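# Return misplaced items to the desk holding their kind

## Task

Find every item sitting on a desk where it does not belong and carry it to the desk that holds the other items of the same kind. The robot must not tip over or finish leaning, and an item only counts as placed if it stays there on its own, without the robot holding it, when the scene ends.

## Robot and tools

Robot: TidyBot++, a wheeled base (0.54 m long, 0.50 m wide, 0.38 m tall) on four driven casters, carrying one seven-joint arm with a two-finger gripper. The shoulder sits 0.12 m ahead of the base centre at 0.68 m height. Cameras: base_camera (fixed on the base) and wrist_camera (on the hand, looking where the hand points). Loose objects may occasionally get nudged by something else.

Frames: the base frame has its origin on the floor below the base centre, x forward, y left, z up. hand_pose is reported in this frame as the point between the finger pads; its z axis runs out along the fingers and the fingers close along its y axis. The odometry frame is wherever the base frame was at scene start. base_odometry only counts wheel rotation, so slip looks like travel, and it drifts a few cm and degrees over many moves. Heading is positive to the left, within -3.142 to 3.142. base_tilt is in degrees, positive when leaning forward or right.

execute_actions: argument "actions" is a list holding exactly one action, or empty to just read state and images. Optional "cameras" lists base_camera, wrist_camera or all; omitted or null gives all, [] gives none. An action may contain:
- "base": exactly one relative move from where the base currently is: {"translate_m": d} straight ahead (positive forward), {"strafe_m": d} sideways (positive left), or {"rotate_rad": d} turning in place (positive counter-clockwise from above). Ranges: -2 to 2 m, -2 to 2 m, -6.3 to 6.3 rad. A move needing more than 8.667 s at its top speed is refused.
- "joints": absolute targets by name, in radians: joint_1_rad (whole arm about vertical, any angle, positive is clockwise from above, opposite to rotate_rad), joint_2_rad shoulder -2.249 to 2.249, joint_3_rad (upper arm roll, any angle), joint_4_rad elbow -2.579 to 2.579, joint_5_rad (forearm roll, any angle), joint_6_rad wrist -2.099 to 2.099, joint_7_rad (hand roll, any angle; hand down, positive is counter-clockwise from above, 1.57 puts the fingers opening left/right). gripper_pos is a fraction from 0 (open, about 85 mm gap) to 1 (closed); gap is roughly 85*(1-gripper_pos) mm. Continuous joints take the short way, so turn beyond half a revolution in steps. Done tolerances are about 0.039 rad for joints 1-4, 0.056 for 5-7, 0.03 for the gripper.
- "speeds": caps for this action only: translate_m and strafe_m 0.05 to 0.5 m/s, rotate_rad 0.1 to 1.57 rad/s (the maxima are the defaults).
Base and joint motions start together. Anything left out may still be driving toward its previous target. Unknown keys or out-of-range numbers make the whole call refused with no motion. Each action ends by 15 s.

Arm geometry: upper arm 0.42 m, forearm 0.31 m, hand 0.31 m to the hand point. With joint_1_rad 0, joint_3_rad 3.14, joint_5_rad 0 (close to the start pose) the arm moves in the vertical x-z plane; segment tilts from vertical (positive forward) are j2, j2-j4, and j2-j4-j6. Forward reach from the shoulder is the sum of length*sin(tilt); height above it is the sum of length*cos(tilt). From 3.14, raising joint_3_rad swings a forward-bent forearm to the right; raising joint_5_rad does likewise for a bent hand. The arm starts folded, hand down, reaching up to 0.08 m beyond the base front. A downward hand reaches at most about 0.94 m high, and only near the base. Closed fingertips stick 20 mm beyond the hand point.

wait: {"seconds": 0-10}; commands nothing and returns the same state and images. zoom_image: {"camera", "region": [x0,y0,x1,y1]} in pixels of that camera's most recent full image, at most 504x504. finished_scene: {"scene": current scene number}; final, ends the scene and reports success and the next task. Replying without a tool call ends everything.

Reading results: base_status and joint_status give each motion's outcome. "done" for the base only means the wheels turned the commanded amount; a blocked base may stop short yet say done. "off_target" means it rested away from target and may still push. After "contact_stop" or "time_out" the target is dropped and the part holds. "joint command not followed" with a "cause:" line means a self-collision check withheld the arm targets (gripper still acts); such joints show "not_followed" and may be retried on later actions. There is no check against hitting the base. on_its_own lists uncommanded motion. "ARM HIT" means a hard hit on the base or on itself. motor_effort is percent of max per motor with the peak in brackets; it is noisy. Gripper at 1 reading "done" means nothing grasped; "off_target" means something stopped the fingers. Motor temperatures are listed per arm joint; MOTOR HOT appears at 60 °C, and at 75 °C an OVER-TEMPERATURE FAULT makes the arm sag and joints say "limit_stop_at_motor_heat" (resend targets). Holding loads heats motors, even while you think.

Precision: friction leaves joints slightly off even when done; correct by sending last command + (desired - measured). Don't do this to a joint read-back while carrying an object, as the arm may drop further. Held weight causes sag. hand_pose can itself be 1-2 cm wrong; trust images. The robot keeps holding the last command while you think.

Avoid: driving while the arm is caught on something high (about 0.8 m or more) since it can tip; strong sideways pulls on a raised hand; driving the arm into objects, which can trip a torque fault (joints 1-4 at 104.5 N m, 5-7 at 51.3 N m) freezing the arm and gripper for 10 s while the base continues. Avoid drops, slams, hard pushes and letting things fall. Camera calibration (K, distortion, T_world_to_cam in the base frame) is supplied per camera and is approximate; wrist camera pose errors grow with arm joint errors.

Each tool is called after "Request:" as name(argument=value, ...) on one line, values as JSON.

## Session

Request:
execute_actions(actions=[{"joints":{"joint_1_rad":0,"joint_2_rad":-0.4,"joint_3_rad":3.14,"joint_4_rad":-0.8,"joint_5_rad":0,"joint_6_rad":-1.6}}])

Request:
execute_actions(actions=[{"joints":{"joint_1_rad":-1.57}}], cameras=["wrist_camera"])

Request:
execute_actions(actions=[{"joints":{"joint_1_rad":-3.1}}], cameras=["wrist_camera"])

Request:
execute_actions(actions=[{"joints":{"joint_1_rad":1.57}}], cameras=["wrist_camera"])

Scene clock: 2.93 s.
Motor temperatures (°C, as the motors report them): [37 40 35 38 43 40 46]
base_odometry: x=+0.000 y=+0.000 heading=+0.000 (m, m, rad; odometry frame)
base_tilt: forward=-0.1 right=-0.3 (deg)
base_status: not commanded
joint_positions: joint_1_rad=+0.023 joint_2_rad=-0.389 joint_3_rad=+3.124 joint_4_rad=-0.813 joint_5_rad=+0.028 joint_6_rad=-1.575 joint_7_rad=+1.523 gripper_pos=+0.000
joint_status: all done
motor_effort: joint_1_rad=+2(2) joint_2_rad=+3(7) joint_3_rad=-1(1) joint_4_rad=+13(22) joint_5_rad=+1(1) joint_6_rad=+7(7) joint_7_rad=+0(0) (%)
hand_pose: x=+0.3713 y=-0.0052 z=+1.2284 quat_wxyz=(+0.003, +0.841, -0.029, +0.541) (m; base frame)
pictures: base_camera, wrist_camera
camera_calibration (this result's frames):
wrist_camera: T_world_to_cam=[[-0.0793132, -0.996825, -0.00705884, 0.0230716], [-0.417663, 0.0396597, -0.907736, 1.3235], [0.905134, -0.0690472, -0.419482, 0.309998], [0, 0, 0, 1]] pos_world=[0.274017, -0.00808672, 1.33159]
Images, in order (width x height): base_camera 644x364, wrist_camera 644x476.

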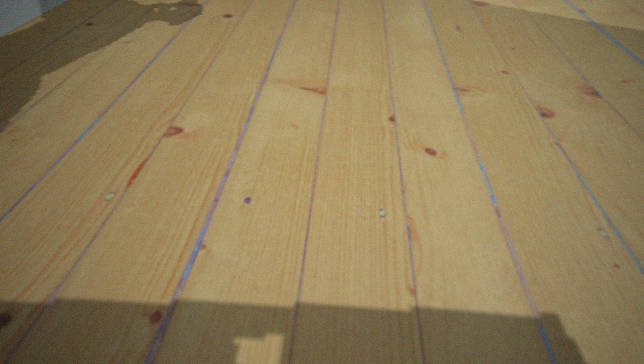

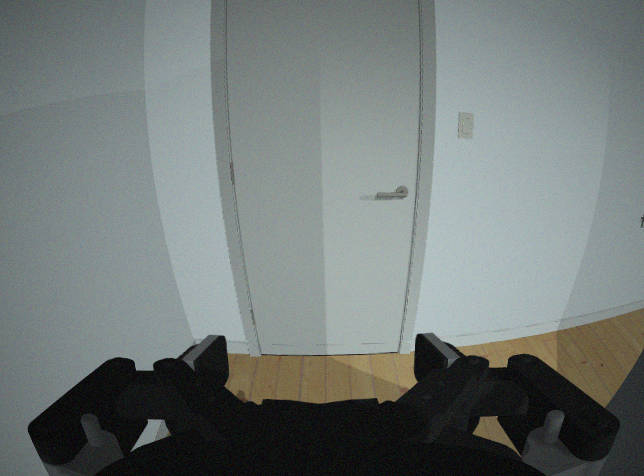

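Scene clock: 5.73 s.
Motor temperatures (°C, as the motors report them): [37 40 35 38 43 40 46]
base_odometry: x=+0.000 y=+0.000 heading=+0.000 (m, m, rad; odometry frame)
base_tilt: forward=-0.1 right=-0.3 (deg)
base_status: not commanded
joint_positions: joint_1_rad=-1.550 joint_2_rad=-0.389 joint_3_rad=+3.124 joint_4_rad=-0.813 joint_5_rad=+0.028 joint_6_rad=-1.575 joint_7_rad=+1.523 gripper_pos=+0.000
joint_status: all done
motor_effort: joint_1_rad=+2(0) joint_2_rad=+4(4) joint_3_rad=-1(1) joint_4_rad=+13(13) joint_5_rad=+1(0) joint_6_rad=+7(7) joint_7_rad=+0(0) (%)
hand_pose: x=+0.1241 y=+0.2524 z=+1.2284 quat_wxyz=(-0.380, +0.614, +0.574, +0.384) (m; base frame)
pictures: wrist_camera
camera_calibration (this result's frames):
wrist_camera: T_world_to_cam=[[0.996896, -0.0783621, -0.00755002, -0.104561], [-0.039708, -0.417695, -0.907719, 1.27852], [0.0679772, 0.905202, -0.41951, 0.409637], [0, 0, 0, 1]] pos_world=[0.127158, 0.155032, 1.33159]
Images, in order (width x height): wrist_camera 644x476.

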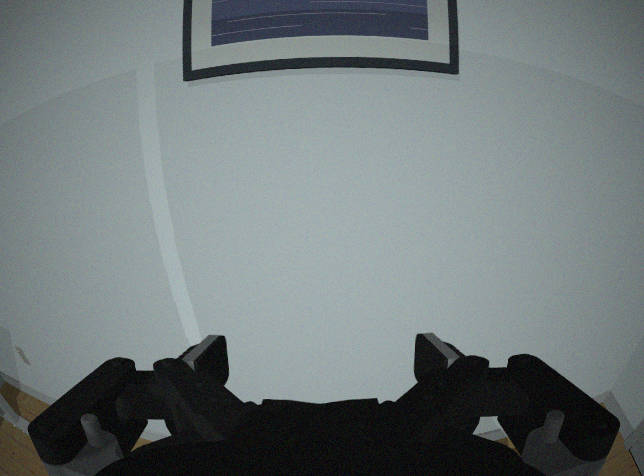

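Scene clock: 8.50 s.
Motor temperatures (°C, as the motors report them): [37 40 35 38 43 40 46]
base_odometry: x=+0.000 y=+0.000 heading=+0.000 (m, m, rad; odometry frame)
base_tilt: forward=-0.1 right=-0.2 (deg)
base_status: not commanded
joint_positions: joint_1_rad=-3.080 joint_2_rad=-0.389 joint_3_rad=+3.125 joint_4_rad=-0.813 joint_5_rad=+0.028 joint_6_rad=-1.575 joint_7_rad=+1.523 gripper_pos=+0.000
joint_status: all done
motor_effort: joint_1_rad=+1(1) joint_2_rad=+4(4) joint_3_rad=-1(1) joint_4_rad=+13(13) joint_5_rad=+0(1) joint_6_rad=+7(7) joint_7_rad=+0(0) (%)
hand_pose: x=-0.1329 y=+0.0155 z=+1.2284 quat_wxyz=(-0.541, +0.046, +0.840, +0.014) (m; base frame)
pictures: wrist_camera
camera_calibration (this result's frames):
wrist_camera: T_world_to_cam=[[0.119216, 0.992838, -0.0077101, 0.0000138243], [0.415705, -0.0569651, -0.907714, 1.22432], [-0.901652, 0.105009, -0.419519, 0.525027], [0, 0, 0, 1]] pos_world=[-0.0355655, 0.0145974, 1.33159]
Images, in order (width x height): wrist_camera 644x476.

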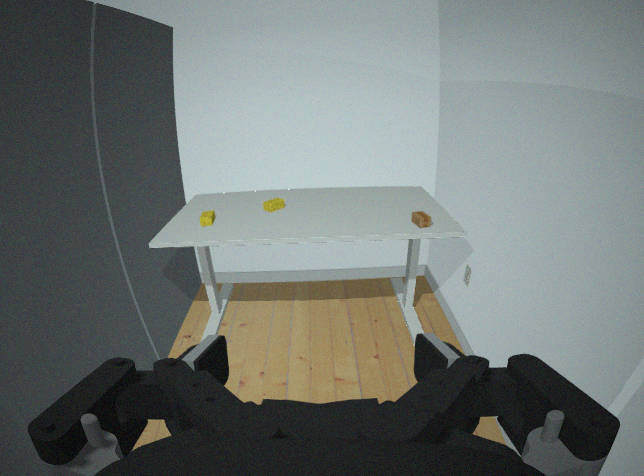

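Scene clock: 11.33 s.
Motor temperatures (°C, as the motors report them): [37 40 35 38 43 40 46]
base_odometry: x=+0.000 y=+0.000 heading=+0.000 (m, m, rad; odometry frame)
base_tilt: forward=-0.1 right=-0.3 (deg)
base_status: not commanded
joint_positions: joint_1_rad=-4.693 joint_2_rad=-0.389 joint_3_rad=+3.125 joint_4_rad=-0.813 joint_5_rad=+0.028 joint_6_rad=-1.575 joint_7_rad=+1.523 gripper_pos=+0.000
joint_status: all done
motor_effort: joint_1_rad=+1(1) joint_2_rad=+4(4) joint_3_rad=-1(0) joint_4_rad=+13(13) joint_5_rad=+0(1) joint_6_rad=+7(7) joint_7_rad=+0(0) (%)
hand_pose: x=+0.1141 y=-0.2524 z=+1.2284 quat_wxyz=(-0.384, -0.575, +0.614, -0.381) (m; base frame)
pictures: wrist_camera
camera_calibration (this result's frames):
wrist_camera: T_world_to_cam=[[-0.996988, 0.0771655, -0.00778942, 0.132906], [0.0394243, 0.417739, -0.907711, 1.2691], [-0.0667901, -0.905284, -0.419523, 0.42568], [0, 0, 0, 1]] pos_world=[0.110904, -0.155045, 1.33159]
Images, in order (width x height): wrist_camera 644x476.

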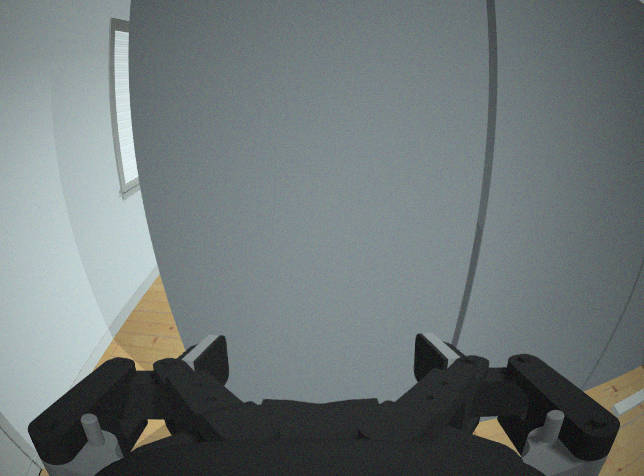

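Request:
execute_actions(actions=[{"base":{"rotate_rad":1.53},"joints":{"joint_1_rad":3.0}}], cameras=[])

Request:
execute_actions(actions=[{"base":{"strafe_m":0.9},"joints":{"joint_1_rad":-1.55,"joint_2_rad":-0.1,"joint_4_rad":-1.0,"joint_3_rad":3.15,"joint_5_rad":-0.02,"joint_7_rad":1.59}}], cameras=["wrist_camera"])

Request:
execute_actions(actions=[{"base":{"translate_m":0.35}}])

Scene clock: 16.37 s.
Motor temperatures (°C, as the motors report them): [37 40 35 38 43 40 46]
base_odometry: x=+0.000 y=+0.000 heading=+1.530 (m, m, rad; odometry frame)
base_tilt: forward=-0.1 right=-0.2 (deg)
base_status: done
joint_positions: joint_1_rad=-3.303 joint_2_rad=-0.394 joint_3_rad=+3.126 joint_4_rad=-0.813 joint_5_rad=+0.026 joint_6_rad=-1.576 joint_7_rad=+1.523 gripper_pos=+0.000
joint_status: all done
motor_effort: joint_1_rad=+1(1) joint_2_rad=+4(6) joint_3_rad=-1(0) joint_4_rad=+13(13) joint_5_rad=+1(1) joint_6_rad=+7(7) joint_7_rad=+0(0) (%)
hand_pose: x=-0.1276 y=-0.0403 z=+1.2295 quat_wxyz=(-0.541, -0.048, +0.839, -0.047) (m; base frame)
pictures: none
No camera images: the call's "cameras" was empty. Leave "cameras" out to get every camera's image.

Scene clock: 19.53 s.
Motor temperatures (°C, as the motors report them): [37 40 35 38 43 40 46]
base_odometry: x=-0.899 y=+0.036 heading=+1.530 (m, m, rad; odometry frame)
base_tilt: forward=-0.1 right=-0.3 (deg)
base_status: done
joint_positions: joint_1_rad=-1.569 joint_2_rad=-0.101 joint_3_rad=+3.137 joint_4_rad=-0.985 joint_5_rad=+0.009 joint_6_rad=-1.576 joint_7_rad=+1.561 gripper_pos=+0.000
joint_status: all done
motor_effort: joint_1_rad=+1(2) joint_2_rad=-12(15) joint_3_rad=-1(2) joint_4_rad=+18(19) joint_5_rad=+0(2) joint_6_rad=+5(7) joint_7_rad=+0(0) (%)
hand_pose: x=+0.1190 y=+0.3968 z=+1.0581 quat_wxyz=(-0.235, +0.670, +0.663, +0.238) (m; base frame)
pictures: wrist_camera
camera_calibration (this result's frames):
wrist_camera: T_world_to_cam=[[0.999191, -0.0268434, 0.0299304, -0.149764], [-0.00216146, -0.779245, -0.626716, 1.02574], [0.0401463, 0.626145, -0.778673, 0.701882], [0, 0, 0, 1]] pos_world=[0.123682, 0.355801, 1.19387]
Images, in order (width x height): wrist_camera 644x476.

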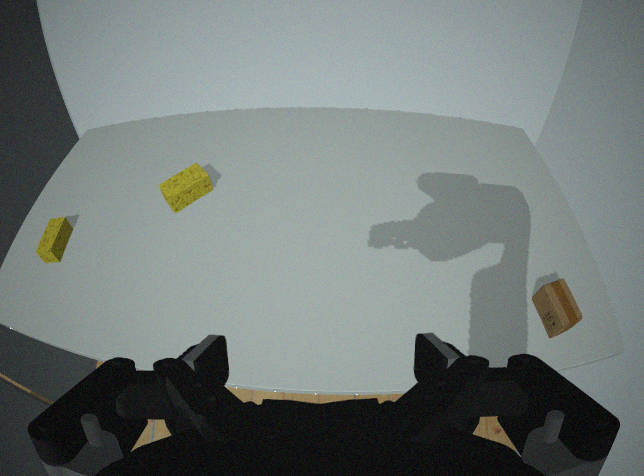

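Scene clock: 21.57 s.
Motor temperatures (°C, as the motors report them): [37 40 35 38 43 40 46]
base_odometry: x=-0.885 y=+0.386 heading=+1.530 (m, m, rad; odometry frame)
base_tilt: forward=+0.0 right=-0.3 (deg)
base_status: done
joint_positions: joint_1_rad=-1.565 joint_2_rad=-0.101 joint_3_rad=+3.144 joint_4_rad=-0.985 joint_5_rad=+0.004 joint_6_rad=-1.577 joint_7_rad=+1.561 gripper_pos=+0.000
joint_status: not commanded
motor_effort: joint_1_rad=+2(2) joint_2_rad=-12(13) joint_3_rad=-1(1) joint_4_rad=+18(18) joint_5_rad=+0(1) joint_6_rad=+5(5) joint_7_rad=+0(0) (%)
hand_pose: x=+0.1222 y=+0.3967 z=+1.0579 quat_wxyz=(-0.235, +0.673, +0.660, +0.237) (m; base frame)
pictures: base_camera, wrist_camera
camera_calibration (this result's frames):
wrist_camera: T_world_to_cam=[[0.999071, -0.0349694, 0.0251684, -0.144713], [-0.0115198, -0.779701, -0.626046, 1.02616], [0.0415163, 0.625174, -0.77938, 0.702611], [0, 0, 0, 1]] pos_world=[0.12723, 0.355787, 1.19367]
Images, in order (width x height): base_camera 644x364, wrist_camera 644x476.

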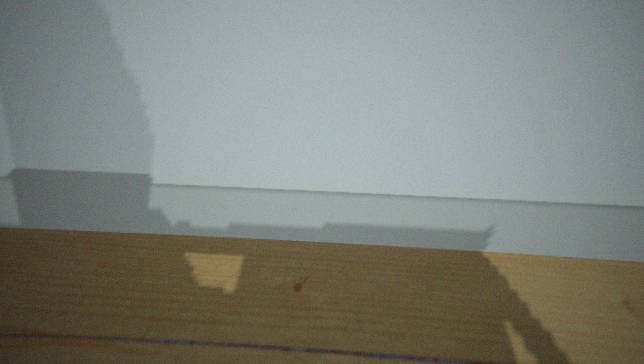

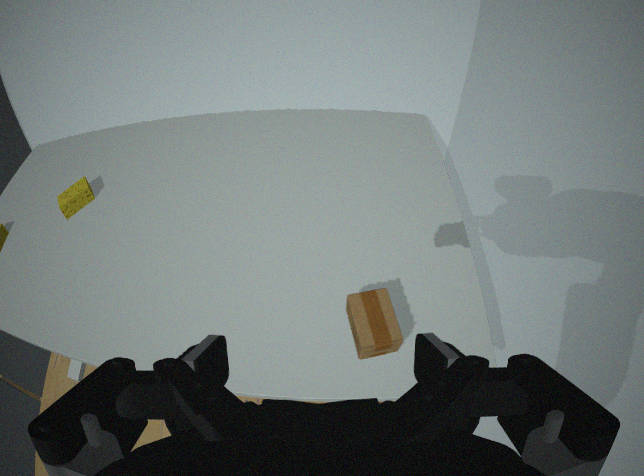

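Request:
execute_actions(actions=[{"base":{"translate_m":0.12},"joints":{"joint_1_rad":-1.65,"joint_2_rad":0.05,"joint_4_rad":-1.615,"joint_6_rad":-0.765,"joint_7_rad":1.78}}], cameras=["wrist_camera"])

Scene clock: 27.30 s.
Motor temperatures (°C, as the motors report them): [37 40 35 38 43 40 46]
base_odometry: x=-0.880 y=+0.506 heading=+1.530 (m, m, rad; odometry frame)
base_tilt: forward=-0.1 right=-0.3 (deg)
base_status: done
joint_positions: joint_1_rad=-1.629 joint_2_rad=+0.043 joint_3_rad=+3.148 joint_4_rad=-1.602 joint_5_rad=+0.003 joint_6_rad=-0.787 joint_7_rad=+1.752 gripper_pos=+0.000
joint_status: all done
motor_effort: joint_1_rad=+1(0) joint_2_rad=-21(23) joint_3_rad=-1(3) joint_4_rad=+22(23) joint_5_rad=+0(1) joint_6_rad=+5(5) joint_7_rad=+0(0) (%)
hand_pose: x=+0.0909 y=+0.5336 z=+0.8429 quat_wxyz=(-0.228, +0.581, +0.736, +0.262) (m; base frame)
pictures: wrist_camera
camera_calibration (this result's frames):
wrist_camera: T_world_to_cam=[[0.974364, 0.16911, 0.148382, -0.313762], [0.224971, -0.737883, -0.636331, 0.962809], [0.00187874, 0.653399, -0.757011, 0.420406], [0, 0, 0, 1]] pos_world=[0.0883248, 0.488807, 0.977474]
Images, in order (width x height): wrist_camera 644x476.

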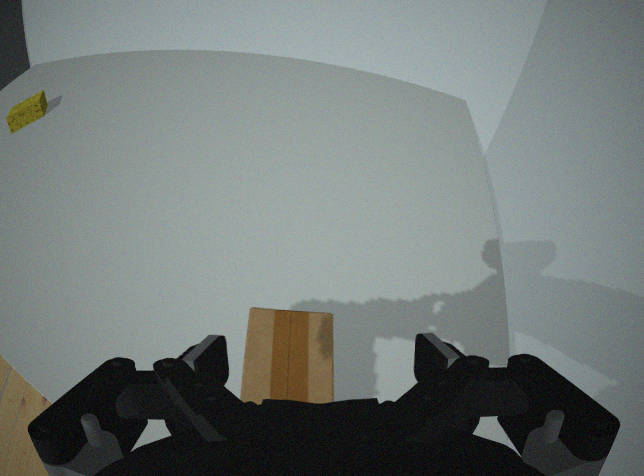

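Request:
execute_actions(actions=[{"base":{"translate_m":-0.012},"joints":{"joint_2_rad":0.14,"joint_4_rad":-1.775,"joint_6_rad":-0.51}}], cameras=["wrist_camera"])

Scene clock: 31.57 s.
Motor temperatures (°C, as the motors report them): [37 40 35 38 43 40 46]
base_odometry: x=-0.881 y=+0.494 heading=+1.530 (m, m, rad; odometry frame)
base_tilt: forward=+0.0 right=-0.3 (deg)
base_status: done
joint_positions: joint_1_rad=-1.637 joint_2_rad=+0.140 joint_3_rad=+3.148 joint_4_rad=-1.767 joint_5_rad=+0.003 joint_6_rad=-0.534 joint_7_rad=+1.752 gripper_pos=+0.000
joint_status: all done
motor_effort: joint_1_rad=+0(3) joint_2_rad=-24(28) joint_3_rad=-1(3) joint_4_rad=+21(23) joint_5_rad=+0(0) joint_6_rad=+5(6) joint_7_rad=+0(0) (%)
hand_pose: x=+0.0845 y=+0.5554 z=+0.7568 quat_wxyz=(-0.227, +0.579, +0.740, +0.258) (m; base frame)
pictures: wrist_camera
camera_calibration (this result's frames):
wrist_camera: T_world_to_cam=[[0.972523, 0.179878, 0.147797, -0.303859], [0.232779, -0.741079, -0.629775, 0.921726], [-0.00375296, 0.646874, -0.762588, 0.34939], [0, 0, 0, 1]] pos_world=[0.082263, 0.511718, 0.891829]
Images, in order (width x height): wrist_camera 644x476.

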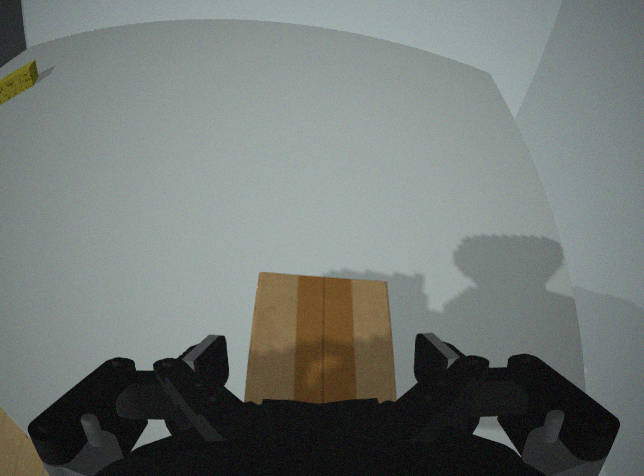

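Request:
execute_actions(actions=[{"joints":{"joint_2_rad":0.17}}], cameras=[])

Request:
execute_actions(actions=[{"joints":{"gripper_pos":1}}], cameras=[])

Request:
execute_actions(actions=[{"joints":{"joint_2_rad":-0.1}}], cameras=[])

Request:
execute_actions(actions=[{"base":{"strafe_m":-2.0},"joints":{"joint_1_rad":-3.14,"joint_2_rad":-0.3,"joint_4_rad":-0.9,"joint_6_rad":-1.4}}])

Scene clock: 34.57 s.
Motor temperatures (°C, as the motors report them): [37 40 35 38 43 40 46]
base_odometry: x=-0.881 y=+0.494 heading=+1.530 (m, m, rad; odometry frame)
base_tilt: forward=-0.1 right=-0.3 (deg)
base_status: not commanded
joint_positions: joint_1_rad=-1.637 joint_2_rad=+0.160 joint_3_rad=+3.148 joint_4_rad=-1.767 joint_5_rad=+0.003 joint_6_rad=-0.534 joint_7_rad=+1.752 gripper_pos=+0.000
joint_status: all done
motor_effort: joint_1_rad=+2(2) joint_2_rad=-25(26) joint_3_rad=-1(1) joint_4_rad=+21(21) joint_5_rad=+0(0) joint_6_rad=+5(5) joint_7_rad=+0(0) (%)
hand_pose: x=+0.0844 y=+0.5568 z=+0.7459 quat_wxyz=(-0.220, +0.581, +0.742, +0.251) (m; base frame)
pictures: none
No camera images: the call's "cameras" was empty. Leave "cameras" out to get every camera's image.

Scene clock: 35.67 s.
Motor temperatures (°C, as the motors report them): [37 40 35 38 43 40 46]
base_odometry: x=-0.881 y=+0.494 heading=+1.530 (m, m, rad; odometry frame)
base_tilt: forward=-0.1 right=-0.3 (deg)
base_status: not commanded
joint_positions: joint_1_rad=-1.637 joint_2_rad=+0.159 joint_3_rad=+3.148 joint_4_rad=-1.766 joint_5_rad=+0.003 joint_6_rad=-0.529 joint_7_rad=+1.752 gripper_pos=+0.330
joint_status: gripper_pos off_target (ended at +0.330, target +1.000)
motor_effort: joint_1_rad=+1(1) joint_2_rad=-21(28) joint_3_rad=-1(2) joint_4_rad=+19(22) joint_5_rad=+0(0) joint_6_rad=+4(5) joint_7_rad=+0(0) (%)
hand_pose: x=+0.0844 y=+0.5580 z=+0.7475 quat_wxyz=(-0.222, +0.580, +0.742, +0.253) (m; base frame)
pictures: none
No camera images: the call's "cameras" was empty. Leave "cameras" out to get every camera's image.

Scene clock: 37.17 s.
Motor temperatures (°C, as the motors report them): [37 40 35 38 43 40 46]
base_odometry: x=-0.881 y=+0.494 heading=+1.530 (m, m, rad; odometry frame)
base_tilt: forward=-0.1 right=-0.3 (deg)
base_status: not commanded
joint_positions: joint_1_rad=-1.637 joint_2_rad=-0.099 joint_3_rad=+3.148 joint_4_rad=-1.774 joint_5_rad=+0.003 joint_6_rad=-0.529 joint_7_rad=+1.752 gripper_pos=+0.330
joint_status: all done
motor_effort: joint_1_rad=+1(0) joint_2_rad=-17(29) joint_3_rad=-1(1) joint_4_rad=+24(25) joint_5_rad=+0(0) joint_6_rad=+7(7) joint_7_rad=+0(0) (%)
hand_pose: x=+0.0868 y=+0.5211 z=+0.8837 quat_wxyz=(-0.299, +0.550, +0.702, +0.339) (m; base frame)
pictures: none
No camera images: the call's "cameras" was empty. Leave "cameras" out to get every camera's image.

Scene clock: 42.53 s.
Motor temperatures (°C, as the motors report them): [37 40 35 38 43 40 46]
base_odometry: x=+1.118 y=+0.414 heading=+1.531 (m, m, rad; odometry frame)
base_tilt: forward=-0.1 right=-0.3 (deg)
base_status: done
joint_positions: joint_1_rad=-3.121 joint_2_rad=-0.285 joint_3_rad=+3.147 joint_4_rad=-0.920 joint_5_rad=+0.001 joint_6_rad=-1.381 joint_7_rad=+1.752 gripper_pos=+0.330
joint_status: all done
motor_effort: joint_1_rad=+1(2) joint_2_rad=-4(22) joint_3_rad=-1(1) joint_4_rad=+17(25) joint_5_rad=+0(1) joint_6_rad=+8(8) joint_7_rad=+0(0) (%)
hand_pose: x=-0.2298 y=+0.0090 z=+1.2047 quat_wxyz=(-0.531, -0.065, +0.843, +0.055) (m; base frame)
pictures: base_camera, wrist_camera
camera_calibration (this result's frames):
wrist_camera: T_world_to_cam=[[-0.0233355, 0.983377, 0.180068, -0.24103], [0.431997, 0.172352, -0.885253, 1.21738], [-0.901573, 0.0571312, -0.428838, 0.440103], [0, 0, 0, 1]] pos_world=[-0.134744, 0.00206278, 1.30982]
Images, in order (width x height): base_camera 644x364, wrist_camera 644x476.

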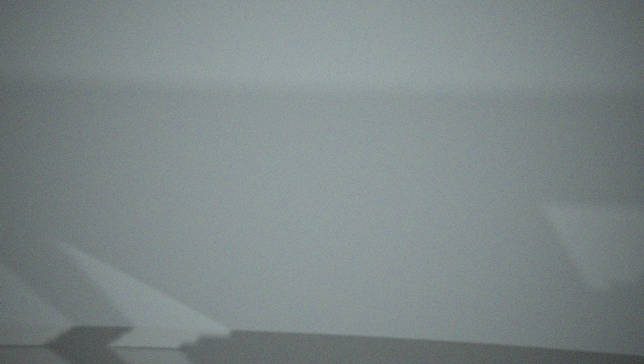

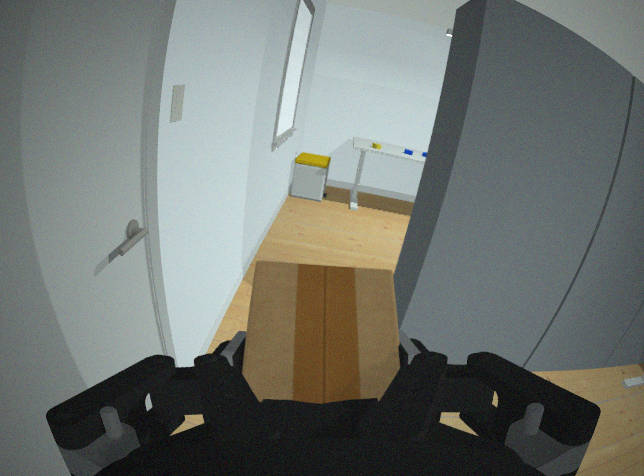

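Request:
execute_actions(actions=[{"base":{"translate_m":-0.9}}], cameras=[])

Request:
execute_actions(actions=[{"base":{"rotate_rad":-0.025}}])

Scene clock: 47.23 s.
Motor temperatures (°C, as the motors report them): [37 40 35 38 43 40 46]
base_odometry: x=+1.082 y=-0.485 heading=+1.531 (m, m, rad; odometry frame)
base_tilt: forward=-0.1 right=-0.2 (deg)
base_status: done
joint_positions: joint_1_rad=-3.121 joint_2_rad=-0.293 joint_3_rad=+3.147 joint_4_rad=-0.917 joint_5_rad=+0.001 joint_6_rad=-1.385 joint_7_rad=+1.752 gripper_pos=+0.330
joint_status: not commanded
motor_effort: joint_1_rad=+1(1) joint_2_rad=-3(7) joint_3_rad=-1(0) joint_4_rad=+17(18) joint_5_rad=+0(0) joint_6_rad=+8(8) joint_7_rad=+0(0) (%)
hand_pose: x=-0.2251 y=+0.0089 z=+1.2078 quat_wxyz=(-0.534, -0.065, +0.841, +0.055) (m; base frame)
pictures: none
No camera images: the call's "cameras" was empty. Leave "cameras" out to get every camera's image.

Scene clock: 47.77 s.
Motor temperatures (°C, as the motors report them): [37 40 35 38 43 40 46]
base_odometry: x=+1.082 y=-0.485 heading=+1.506 (m, m, rad; odometry frame)
base_tilt: forward=-0.1 right=-0.3 (deg)
base_status: done
joint_positions: joint_1_rad=-3.121 joint_2_rad=-0.293 joint_3_rad=+3.147 joint_4_rad=-0.917 joint_5_rad=+0.001 joint_6_rad=-1.385 joint_7_rad=+1.752 gripper_pos=+0.330
joint_status: not commanded
motor_effort: joint_1_rad=+2(1) joint_2_rad=-4(4) joint_3_rad=-1(0) joint_4_rad=+17(17) joint_5_rad=+0(0) joint_6_rad=+8(8) joint_7_rad=+0(0) (%)
hand_pose: x=-0.2251 y=+0.0088 z=+1.2077 quat_wxyz=(-0.534, -0.065, +0.841, +0.055) (m; base frame)
pictures: base_camera, wrist_camera
camera_calibration (this result's frames):
wrist_camera: T_world_to_cam=[[-0.0222472, 0.983353, 0.180338, -0.241375], [0.425626, 0.172535, -0.888298, 1.22028], [-0.904626, 0.0569945, -0.422379, 0.43721], [0, 0, 0, 1]] pos_world=[-0.12924, 0.0018978, 1.31217]
Images, in order (width x height): base_camera 644x364, wrist_camera 644x476.

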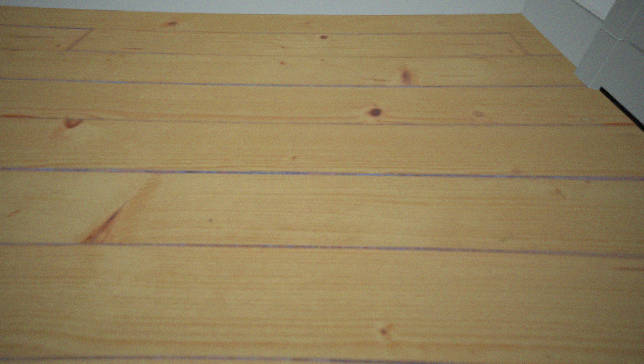

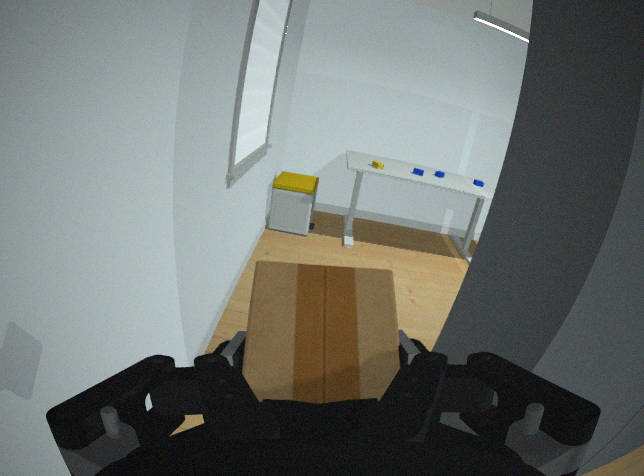

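Request:
execute_actions(actions=[{"base":{"translate_m":-1.6}}], cameras=[])

Request:
execute_actions(actions=[{"joints":{"joint_1_rad":-1.9}}])

Scene clock: 53.40 s.
Motor temperatures (°C, as the motors report them): [37 40 35 38 43 40 46]
base_odometry: x=+0.977 y=-2.082 heading=+1.506 (m, m, rad; odometry frame)
base_tilt: forward=-0.1 right=-0.2 (deg)
base_status: done
joint_positions: joint_1_rad=-3.121 joint_2_rad=-0.293 joint_3_rad=+3.147 joint_4_rad=-0.916 joint_5_rad=+0.001 joint_6_rad=-1.386 joint_7_rad=+1.752 gripper_pos=+0.330
joint_status: not commanded
motor_effort: joint_1_rad=+1(2) joint_2_rad=-3(7) joint_3_rad=-1(0) joint_4_rad=+17(18) joint_5_rad=+0(0) joint_6_rad=+8(8) joint_7_rad=+0(0) (%)
hand_pose: x=-0.2245 y=+0.0088 z=+1.2081 quat_wxyz=(-0.534, -0.065, +0.841, +0.055) (m; base frame)
pictures: none
No camera images: the call's "cameras" was empty. Leave "cameras" out to get every camera's image.

Scene clock: 55.90 s.
Motor temperatures (°C, as the motors report them): [37 40 35 38 43 40 46]
base_odometry: x=+0.977 y=-2.082 heading=+1.506 (m, m, rad; odometry frame)
base_tilt: forward=-0.1 right=-0.3 (deg)
base_status: not commanded
joint_positions: joint_1_rad=-1.920 joint_2_rad=-0.293 joint_3_rad=+3.147 joint_4_rad=-0.916 joint_5_rad=+0.001 joint_6_rad=-1.386 joint_7_rad=+1.752 gripper_pos=+0.330
joint_status: all done
motor_effort: joint_1_rad=+2(1) joint_2_rad=-3(4) joint_3_rad=-1(0) joint_4_rad=+17(17) joint_5_rad=+0(0) joint_6_rad=+8(8) joint_7_rad=+0(0) (%)
hand_pose: x=+0.0032 y=+0.3236 z=+1.2081 quat_wxyz=(-0.409, +0.422, +0.731, +0.347) (m; base frame)
pictures: base_camera, wrist_camera
camera_calibration (this result's frames):
wrist_camera: T_world_to_cam=[[0.909002, 0.375749, 0.180355, -0.352232], [0.314454, -0.334262, -0.888475, 1.2337], [-0.273557, 0.864339, -0.422001, 0.36223], [0, 0, 0, 1]] pos_world=[0.0313274, 0.231642, 1.3125]
Images, in order (width x height): base_camera 644x364, wrist_camera 644x476.

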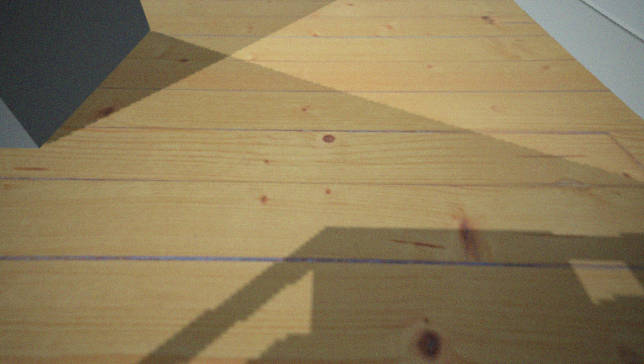

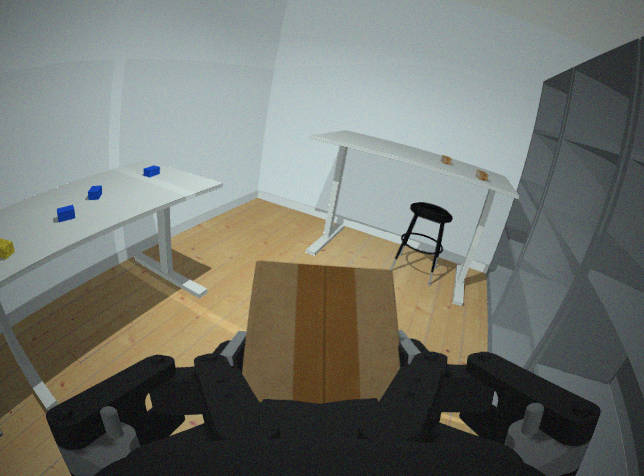

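Request:
execute_actions(actions=[{"base":{"translate_m":-0.4}}], cameras=[])

Request:
execute_actions(actions=[{"base":{"strafe_m":1.9},"joints":{"joint_1_rad":-1.55,"joint_6_rad":-1.6}}])

Scene clock: 59.57 s.
Motor temperatures (°C, as the motors report them): [37 40 35 38 43 40 46]
base_odometry: x=+0.951 y=-2.481 heading=+1.505 (m, m, rad; odometry frame)
base_tilt: forward=-0.1 right=-0.3 (deg)
base_status: done
joint_positions: joint_1_rad=-1.919 joint_2_rad=-0.293 joint_3_rad=+3.147 joint_4_rad=-0.916 joint_5_rad=+0.001 joint_6_rad=-1.386 joint_7_rad=+1.752 gripper_pos=+0.330
joint_status: not commanded
motor_effort: joint_1_rad=+1(2) joint_2_rad=-3(6) joint_3_rad=-1(1) joint_4_rad=+17(18) joint_5_rad=+0(1) joint_6_rad=+8(8) joint_7_rad=+0(0) (%)
hand_pose: x=+0.0031 y=+0.3235 z=+1.2081 quat_wxyz=(-0.409, +0.422, +0.731, +0.347) (m; base frame)
pictures: none
No camera images: the call's "cameras" was empty. Leave "cameras" out to get every camera's image.

Scene clock: 64.73 s.
Motor temperatures (°C, as the motors report them): [37 40 35 38 43 40 46]
base_odometry: x=-0.945 y=-2.357 heading=+1.505 (m, m, rad; odometry frame)
base_tilt: forward=-0.1 right=-0.3 (deg)
base_status: done
joint_positions: joint_1_rad=-1.570 joint_2_rad=-0.293 joint_3_rad=+3.147 joint_4_rad=-0.915 joint_5_rad=+0.001 joint_6_rad=-1.582 joint_7_rad=+1.752 gripper_pos=+0.330
joint_status: all done
motor_effort: joint_1_rad=+1(1) joint_2_rad=-2(6) joint_3_rad=-1(0) joint_4_rad=+16(18) joint_5_rad=+0(1) joint_6_rad=+7(9) joint_7_rad=+0(0) (%)
hand_pose: x=+0.1206 y=+0.3124 z=+1.1561 quat_wxyz=(-0.289, +0.574, +0.683, +0.348) (m; base frame)
pictures: base_camera, wrist_camera
camera_calibration (this result's frames):
wrist_camera: T_world_to_cam=[[0.982972, 0.0760614, 0.167277, -0.345607], [0.1798, -0.586017, -0.790098, 1.12799], [0.037931, 0.806721, -0.589714, 0.556422], [0, 0, 0, 1]] pos_world=[0.115804, 0.23843, 1.27716]
Images, in order (width x height): base_camera 644x364, wrist_camera 644x476.

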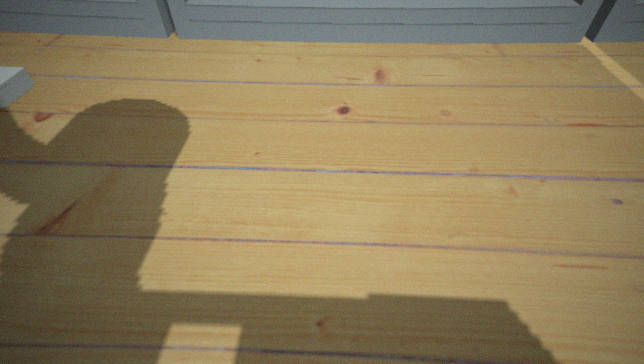

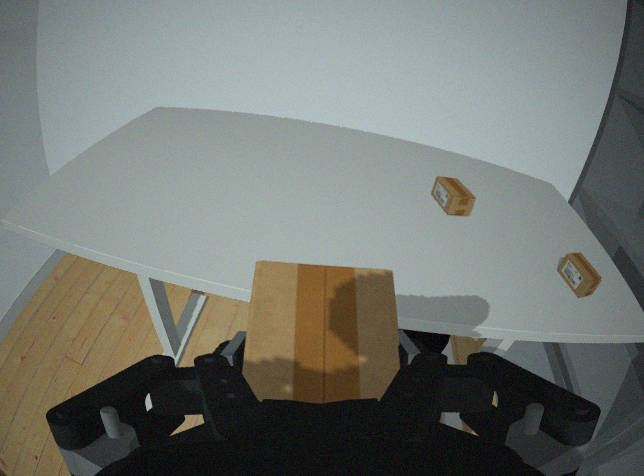

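Request:
execute_actions(actions=[{"base":{"strafe_m":0.25},"joints":{"joint_2_rad":0.0}}], cameras=[])

Request:
execute_actions(actions=[{"joints":{"joint_2_rad":0.14,"joint_6_rad":-1.37}}], cameras=["wrist_camera"])

Request:
execute_actions(actions=[{"joints":{"joint_4_rad":-0.99,"joint_6_rad":-1.30}}], cameras=[])

Request:
execute_actions(actions=[{"joints":{"joint_4_rad":-1.06,"joint_6_rad":-1.23}}], cameras=[])

Scene clock: 70.03 s.
Motor temperatures (°C, as the motors report them): [37 40 35 38 43 40 46]
base_odometry: x=-1.195 y=-2.340 heading=+1.505 (m, m, rad; odometry frame)
base_tilt: forward=-0.1 right=-0.3 (deg)
base_status: done
joint_positions: joint_1_rad=-1.570 joint_2_rad=+0.013 joint_3_rad=+3.147 joint_4_rad=-0.910 joint_5_rad=+0.001 joint_6_rad=-1.583 joint_7_rad=+1.752 gripper_pos=+0.330
joint_status: all done
motor_effort: joint_1_rad=+1(1) joint_2_rad=-17(27) joint_3_rad=-1(0) joint_4_rad=+19(22) joint_5_rad=+0(0) joint_6_rad=+5(7) joint_7_rad=+0(0) (%)
hand_pose: x=+0.1208 y=+0.4411 z=+1.0417 quat_wxyz=(-0.199, +0.611, +0.728, +0.241) (m; base frame)
pictures: none
No camera images: the call's "cameras" was empty. Leave "cameras" out to get every camera's image.

Scene clock: 71.37 s.
Motor temperatures (°C, as the motors report them): [37 40 35 38 43 40 46]
base_odometry: x=-1.195 y=-2.340 heading=+1.505 (m, m, rad; odometry frame)
base_tilt: forward=-0.1 right=-0.3 (deg)
base_status: not commanded
joint_positions: joint_1_rad=-1.570 joint_2_rad=+0.151 joint_3_rad=+3.147 joint_4_rad=-0.910 joint_5_rad=+0.001 joint_6_rad=-1.391 joint_7_rad=+1.752 gripper_pos=+0.330
joint_status: all done
motor_effort: joint_1_rad=+2(0) joint_2_rad=-25(28) joint_3_rad=-1(1) joint_4_rad=+21(23) joint_5_rad=+0(0) joint_6_rad=+6(6) joint_7_rad=+0(0) (%)
hand_pose: x=+0.1211 y=+0.5358 z=+1.0112 quat_wxyz=(-0.215, +0.605, +0.721, +0.261) (m; base frame)
pictures: wrist_camera
camera_calibration (this result's frames):
wrist_camera: T_world_to_cam=[[0.982826, 0.114931, 0.144378, -0.336479], [0.180463, -0.762092, -0.621811, 1.06842], [0.0385637, 0.637187, -0.769744, 0.563507], [0, 0, 0, 1]] pos_world=[0.11616, 0.493846, 1.14669]
Images, in order (width x height): wrist_camera 644x476.

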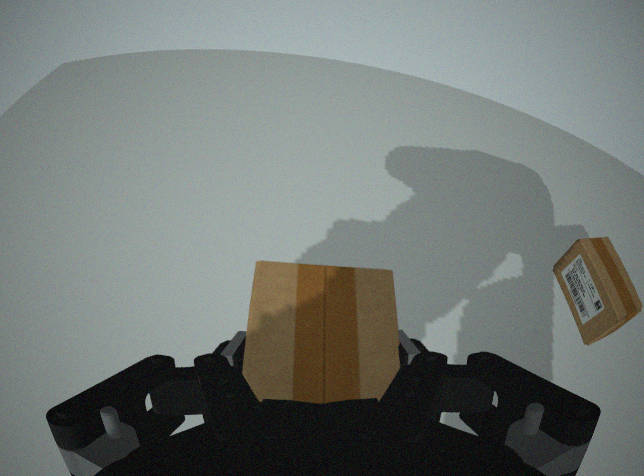

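Scene clock: 72.27 s.
Motor temperatures (°C, as the motors report them): [37 40 35 38 43 40 46]
base_odometry: x=-1.195 y=-2.340 heading=+1.505 (m, m, rad; odometry frame)
base_tilt: forward=-0.1 right=-0.3 (deg)
base_status: not commanded
joint_positions: joint_1_rad=-1.570 joint_2_rad=+0.150 joint_3_rad=+3.147 joint_4_rad=-0.984 joint_5_rad=+0.001 joint_6_rad=-1.327 joint_7_rad=+1.752 gripper_pos=+0.330
joint_status: all done
motor_effort: joint_1_rad=+1(1) joint_2_rad=-25(26) joint_3_rad=-1(1) joint_4_rad=+21(23) joint_5_rad=+0(0) joint_6_rad=+5(6) joint_7_rad=+0(0) (%)
hand_pose: x=+0.1212 y=+0.5436 z=+0.9886 quat_wxyz=(-0.212, +0.606, +0.722, +0.257) (m; base frame)
pictures: none
No camera images: the call's "cameras" was empty. Leave "cameras" out to get every camera's image.

Scene clock: 73.20 s.
Motor temperatures (°C, as the motors report them): [37 40 35 38 43 40 46]
base_odometry: x=-1.195 y=-2.340 heading=+1.505 (m, m, rad; odometry frame)
base_tilt: forward=-0.1 right=-0.3 (deg)
base_status: not commanded
joint_positions: joint_1_rad=-1.570 joint_2_rad=+0.145 joint_3_rad=+3.147 joint_4_rad=-1.042 joint_5_rad=+0.001 joint_6_rad=-1.250 joint_7_rad=+1.752 gripper_pos=+0.330
joint_status: all done
motor_effort: joint_1_rad=+0(1) joint_2_rad=-23(25) joint_3_rad=-1(1) joint_4_rad=+20(23) joint_5_rad=+0(1) joint_6_rad=+5(5) joint_7_rad=+0(1) (%)
hand_pose: x=+0.1213 y=+0.5539 z=+0.9786 quat_wxyz=(-0.219, +0.603, +0.719, +0.266) (m; base frame)
pictures: none
No camera images: the call's "cameras" was empty. Leave "cameras" out to get every camera's image.

Request:
execute_actions(actions=[{"joints":{"joint_4_rad":-1.04,"gripper_pos":0}}], cameras=[])

Request:
execute_actions(actions=[{"joints":{"joint_2_rad":-0.1}}], cameras=["wrist_camera"])

Request:
execute_actions(actions=[{"base":{"strafe_m":-1.85},"joints":{"joint_1_rad":0.02,"joint_2_rad":-0.2,"joint_4_rad":-1.0,"joint_6_rad":-1.5,"joint_7_rad":1.55}}], cameras=[])

Request:
execute_actions(actions=[{"base":{"rotate_rad":3.141}}])

Request:
execute_actions(actions=[{"base":{"translate_m":0.4}}])

Scene clock: 79.27 s.
Motor temperatures (°C, as the motors report them): [37 40 35 38 43 40 46]
base_odometry: x=-1.195 y=-2.340 heading=+1.505 (m, m, rad; odometry frame)
base_tilt: forward=-0.1 right=-0.3 (deg)
base_status: not commanded
joint_positions: joint_1_rad=-1.570 joint_2_rad=+0.145 joint_3_rad=+3.147 joint_4_rad=-1.041 joint_5_rad=+0.001 joint_6_rad=-1.250 joint_7_rad=+1.752 gripper_pos=+0.000
joint_status: all done
motor_effort: joint_1_rad=+2(1) joint_2_rad=-24(26) joint_3_rad=-1(1) joint_4_rad=+21(22) joint_5_rad=+0(0) joint_6_rad=+5(6) joint_7_rad=+0(0) (%)
hand_pose: x=+0.1213 y=+0.5539 z=+0.9789 quat_wxyz=(-0.220, +0.603, +0.719, +0.266) (m; base frame)
pictures: none
No camera images: the call's "cameras" was empty. Leave "cameras" out to get every camera's image.

Scene clock: 80.83 s.
Motor temperatures (°C, as the motors report them): [37 40 35 38 43 40 46]
base_odometry: x=-1.195 y=-2.340 heading=+1.505 (m, m, rad; odometry frame)
base_tilt: forward=-0.1 right=-0.3 (deg)
base_status: not commanded
joint_positions: joint_1_rad=-1.570 joint_2_rad=-0.107 joint_3_rad=+3.147 joint_4_rad=-1.041 joint_5_rad=+0.001 joint_6_rad=-1.250 joint_7_rad=+1.752 gripper_pos=+0.000
joint_status: all done
motor_effort: joint_1_rad=+0(1) joint_2_rad=-13(27) joint_3_rad=-1(1) joint_4_rad=+20(22) joint_5_rad=+0(0) joint_6_rad=+7(7) joint_7_rad=+0(0) (%)
hand_pose: x=+0.1212 y=+0.4625 z=+1.1075 quat_wxyz=(-0.293, +0.571, +0.680, +0.354) (m; base frame)
pictures: wrist_camera
camera_calibration (this result's frames):
wrist_camera: T_world_to_cam=[[0.982765, 0.072828, 0.16991, -0.350835], [0.180741, -0.571495, -0.800454, 1.18206], [0.0388072, 0.817368, -0.574808, 0.385062], [0, 0, 0, 1]] pos_world=[0.116199, 0.386352, 1.22713]
Images, in order (width x height): wrist_camera 644x476.

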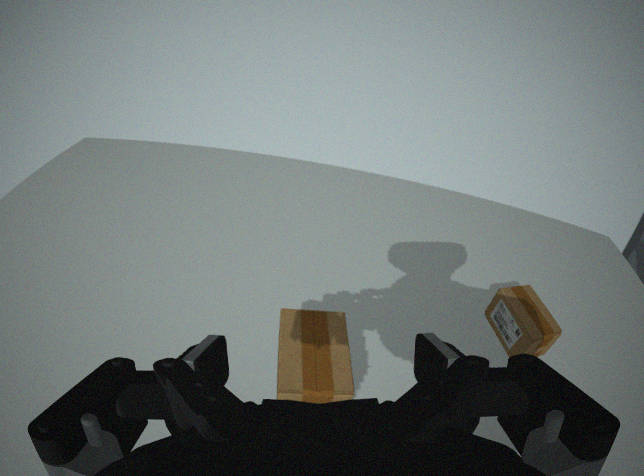

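Scene clock: 86.07 s.
Motor temperatures (°C, as the motors report them): [37 40 35 38 43 40 46]
base_odometry: x=+0.651 y=-2.460 heading=+1.505 (m, m, rad; odometry frame)
base_tilt: forward=-0.1 right=-0.2 (deg)
base_status: done
joint_positions: joint_1_rad=+0.003 joint_2_rad=-0.183 joint_3_rad=+3.149 joint_4_rad=-1.019 joint_5_rad=+0.001 joint_6_rad=-1.476 joint_7_rad=+1.579 gripper_pos=+0.000
joint_status: all done
motor_effort: joint_1_rad=+2(1) joint_2_rad=-8(17) joint_3_rad=-1(1) joint_4_rad=+18(21) joint_5_rad=+0(1) joint_6_rad=+6(6) joint_7_rad=+0(1) (%)
hand_pose: x=+0.5055 y=-0.0032 z=+1.0962 quat_wxyz=(+0.003, +0.915, -0.001, +0.403) (m; base frame)
pictures: none
No camera images: the call's "cameras" was empty. Leave "cameras" out to get every camera's image.

Scene clock: 89.37 s.
Motor temperatures (°C, as the motors report them): [37 40 35 38 43 40 46]
base_odometry: x=+0.652 y=-2.460 heading=-1.637 (m, m, rad; odometry frame)
base_tilt: forward=-0.1 right=-0.2 (deg)
base_status: done
joint_positions: joint_1_rad=+0.004 joint_2_rad=-0.183 joint_3_rad=+3.149 joint_4_rad=-1.019 joint_5_rad=+0.001 joint_6_rad=-1.476 joint_7_rad=+1.579 gripper_pos=+0.000
joint_status: not commanded
motor_effort: joint_1_rad=+1(1) joint_2_rad=-8(12) joint_3_rad=-1(0) joint_4_rad=+18(19) joint_5_rad=+0(1) joint_6_rad=+6(6) joint_7_rad=+0(0) (%)
hand_pose: x=+0.5053 y=-0.0036 z=+1.0964 quat_wxyz=(+0.003, +0.915, -0.002, +0.403) (m; base frame)
pictures: base_camera, wrist_camera
camera_calibration (this result's frames):
wrist_camera: T_world_to_cam=[[-0.0268843, -0.999167, 0.0307067, -0.0335636], [-0.677935, -0.00435063, -0.735109, 1.20169], [0.73463, -0.04058, -0.677253, 0.502363], [0, 0, 0, 1]] pos_world=[0.444714, -0.00792164, 1.22463]
Images, in order (width x height): base_camera 644x364, wrist_camera 644x476.

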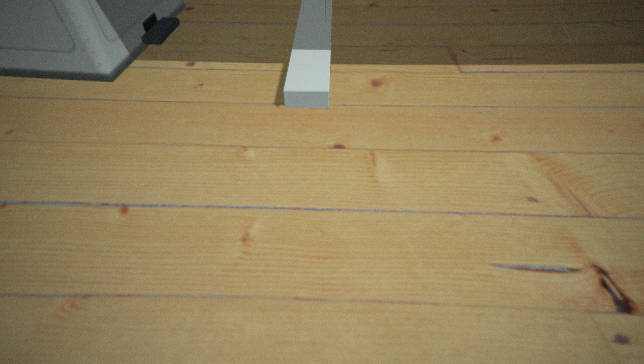

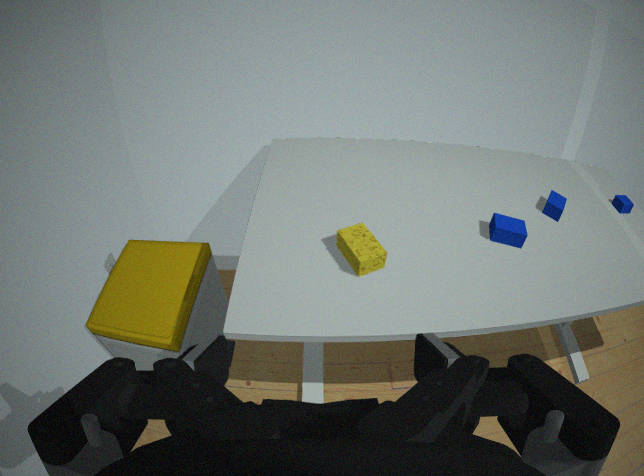

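Scene clock: 91.53 s.
Motor temperatures (°C, as the motors report them): [37 40 35 38 43 40 46]
base_odometry: x=+0.625 y=-2.860 heading=-1.637 (m, m, rad; odometry frame)
base_tilt: forward=-0.1 right=-0.3 (deg)
base_status: done
joint_positions: joint_1_rad=+0.004 joint_2_rad=-0.192 joint_3_rad=+3.149 joint_4_rad=-1.014 joint_5_rad=+0.001 joint_6_rad=-1.478 joint_7_rad=+1.579 gripper_pos=+0.000
joint_status: not commanded
motor_effort: joint_1_rad=+1(1) joint_2_rad=-8(13) joint_3_rad=-1(0) joint_4_rad=+18(19) joint_5_rad=+0(0) joint_6_rad=+6(6) joint_7_rad=+0(0) (%)
hand_pose: x=+0.5013 y=-0.0036 z=+1.1013 quat_wxyz=(+0.003, +0.913, -0.002, +0.408) (m; base frame)
pictures: base_camera, wrist_camera
camera_calibration (this result's frames):
wrist_camera: T_world_to_cam=[[-0.027227, -0.999165, 0.0304666, -0.0333698], [-0.669773, -0.00439082, -0.742553, 1.20672], [0.742067, -0.0406232, -0.669094, 0.4959], [0, 0, 0, 1]] pos_world=[0.43933, -0.00789836, 1.22888]
Images, in order (width x height): base_camera 644x364, wrist_camera 644x476.

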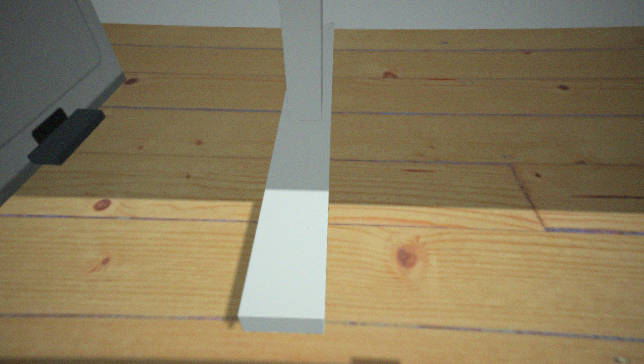

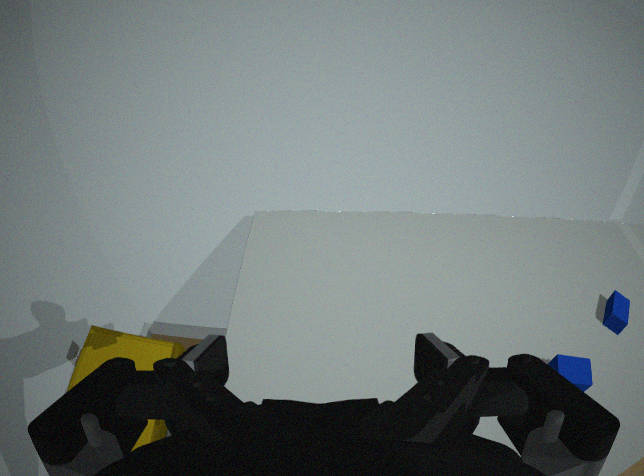

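Request:
execute_actions(actions=[{"joints":{"joint_1_rad":0.185,"joint_2_rad":0.29,"joint_4_rad":-1.07,"joint_6_rad":-1.81,"joint_7_rad":2.2}}], cameras=["wrist_camera"])

Scene clock: 95.60 s.
Motor temperatures (°C, as the motors report them): [37 40 35 38 43 40 46]
base_odometry: x=+0.625 y=-2.860 heading=-1.637 (m, m, rad; odometry frame)
base_tilt: forward=-0.1 right=-0.3 (deg)
base_status: not commanded
joint_positions: joint_1_rad=+0.165 joint_2_rad=+0.294 joint_3_rad=+3.149 joint_4_rad=-1.060 joint_5_rad=+0.001 joint_6_rad=-1.786 joint_7_rad=+2.175 gripper_pos=+0.000
joint_status: all done
motor_effort: joint_1_rad=+1(1) joint_2_rad=-26(31) joint_3_rad=-1(2) joint_4_rad=+18(19) joint_5_rad=+0(0) joint_6_rad=+0(6) joint_7_rad=+0(0) (%)
hand_pose: x=+0.5426 y=-0.0720 z=+0.8408 quat_wxyz=(+0.002, +0.977, +0.214, +0.000) (m; base frame)
pictures: wrist_camera
camera_calibration (this result's frames):
wrist_camera: T_world_to_cam=[[0.423152, -0.905344, 0.0359901, -0.334875], [-0.905992, -0.423269, 0.00467557, 0.510326], [0.0110005, -0.0345852, -0.999341, 0.963022], [0, 0, 0, 1]] pos_world=[0.59346, -0.0538655, 0.972053]
Images, in order (width x height): wrist_camera 644x476.

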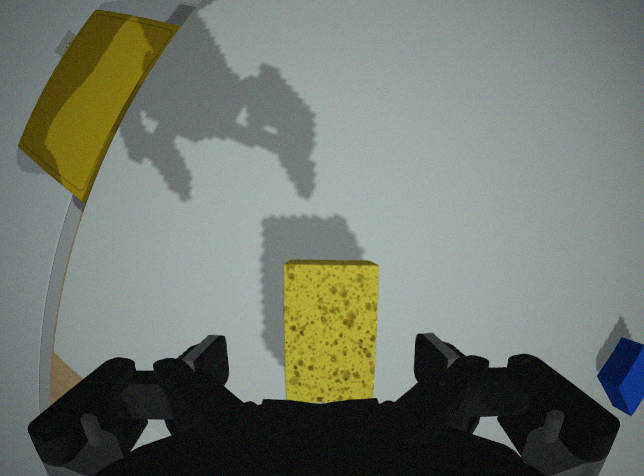

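Request:
execute_actions(actions=[{"joints":{"joint_1_rad":0.205,"joint_2_rad":0.265,"joint_4_rad":-1.365,"joint_6_rad":-1.49}}], cameras=["wrist_camera"])

Scene clock: 101.37 s.
Motor temperatures (°C, as the motors report them): [37 40 35 38 43 40 46]
base_odometry: x=+0.625 y=-2.860 heading=-1.637 (m, m, rad; odometry frame)
base_tilt: forward=-0.1 right=-0.2 (deg)
base_status: not commanded
joint_positions: joint_1_rad=+0.183 joint_2_rad=+0.282 joint_3_rad=+3.149 joint_4_rad=-1.351 joint_5_rad=+0.001 joint_6_rad=-1.513 joint_7_rad=+2.175 gripper_pos=+0.000
joint_status: all done
motor_effort: joint_1_rad=+1(2) joint_2_rad=-26(28) joint_3_rad=-2(1) joint_4_rad=+18(19) joint_5_rad=+0(0) joint_6_rad=+0(0) joint_7_rad=+0(0) (%)
hand_pose: x=+0.5412 y=-0.0798 z=+0.7551 quat_wxyz=(+0.000, +0.979, +0.206, -0.002) (m; base frame)
pictures: wrist_camera
camera_calibration (this result's frames):
wrist_camera: T_world_to_cam=[[0.406999, -0.91284, 0.0327733, -0.327737], [-0.913415, -0.406926, 0.00915636, 0.508077], [0.00497802, -0.0336622, -0.999421, 0.880514], [0, 0, 0, 1]] pos_world=[0.593091, -0.0627813, 0.886093]
Images, in order (width x height): wrist_camera 644x476.

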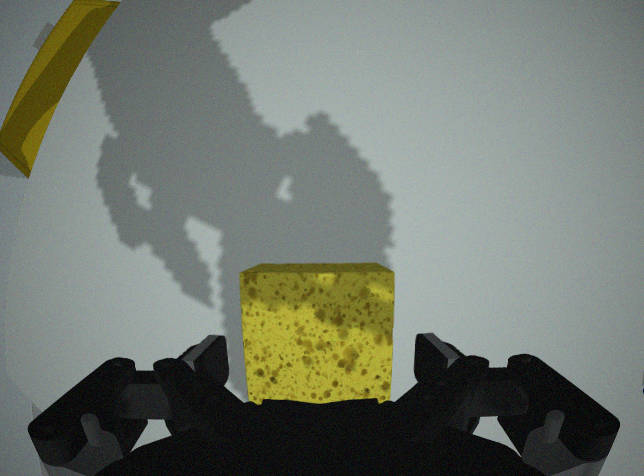

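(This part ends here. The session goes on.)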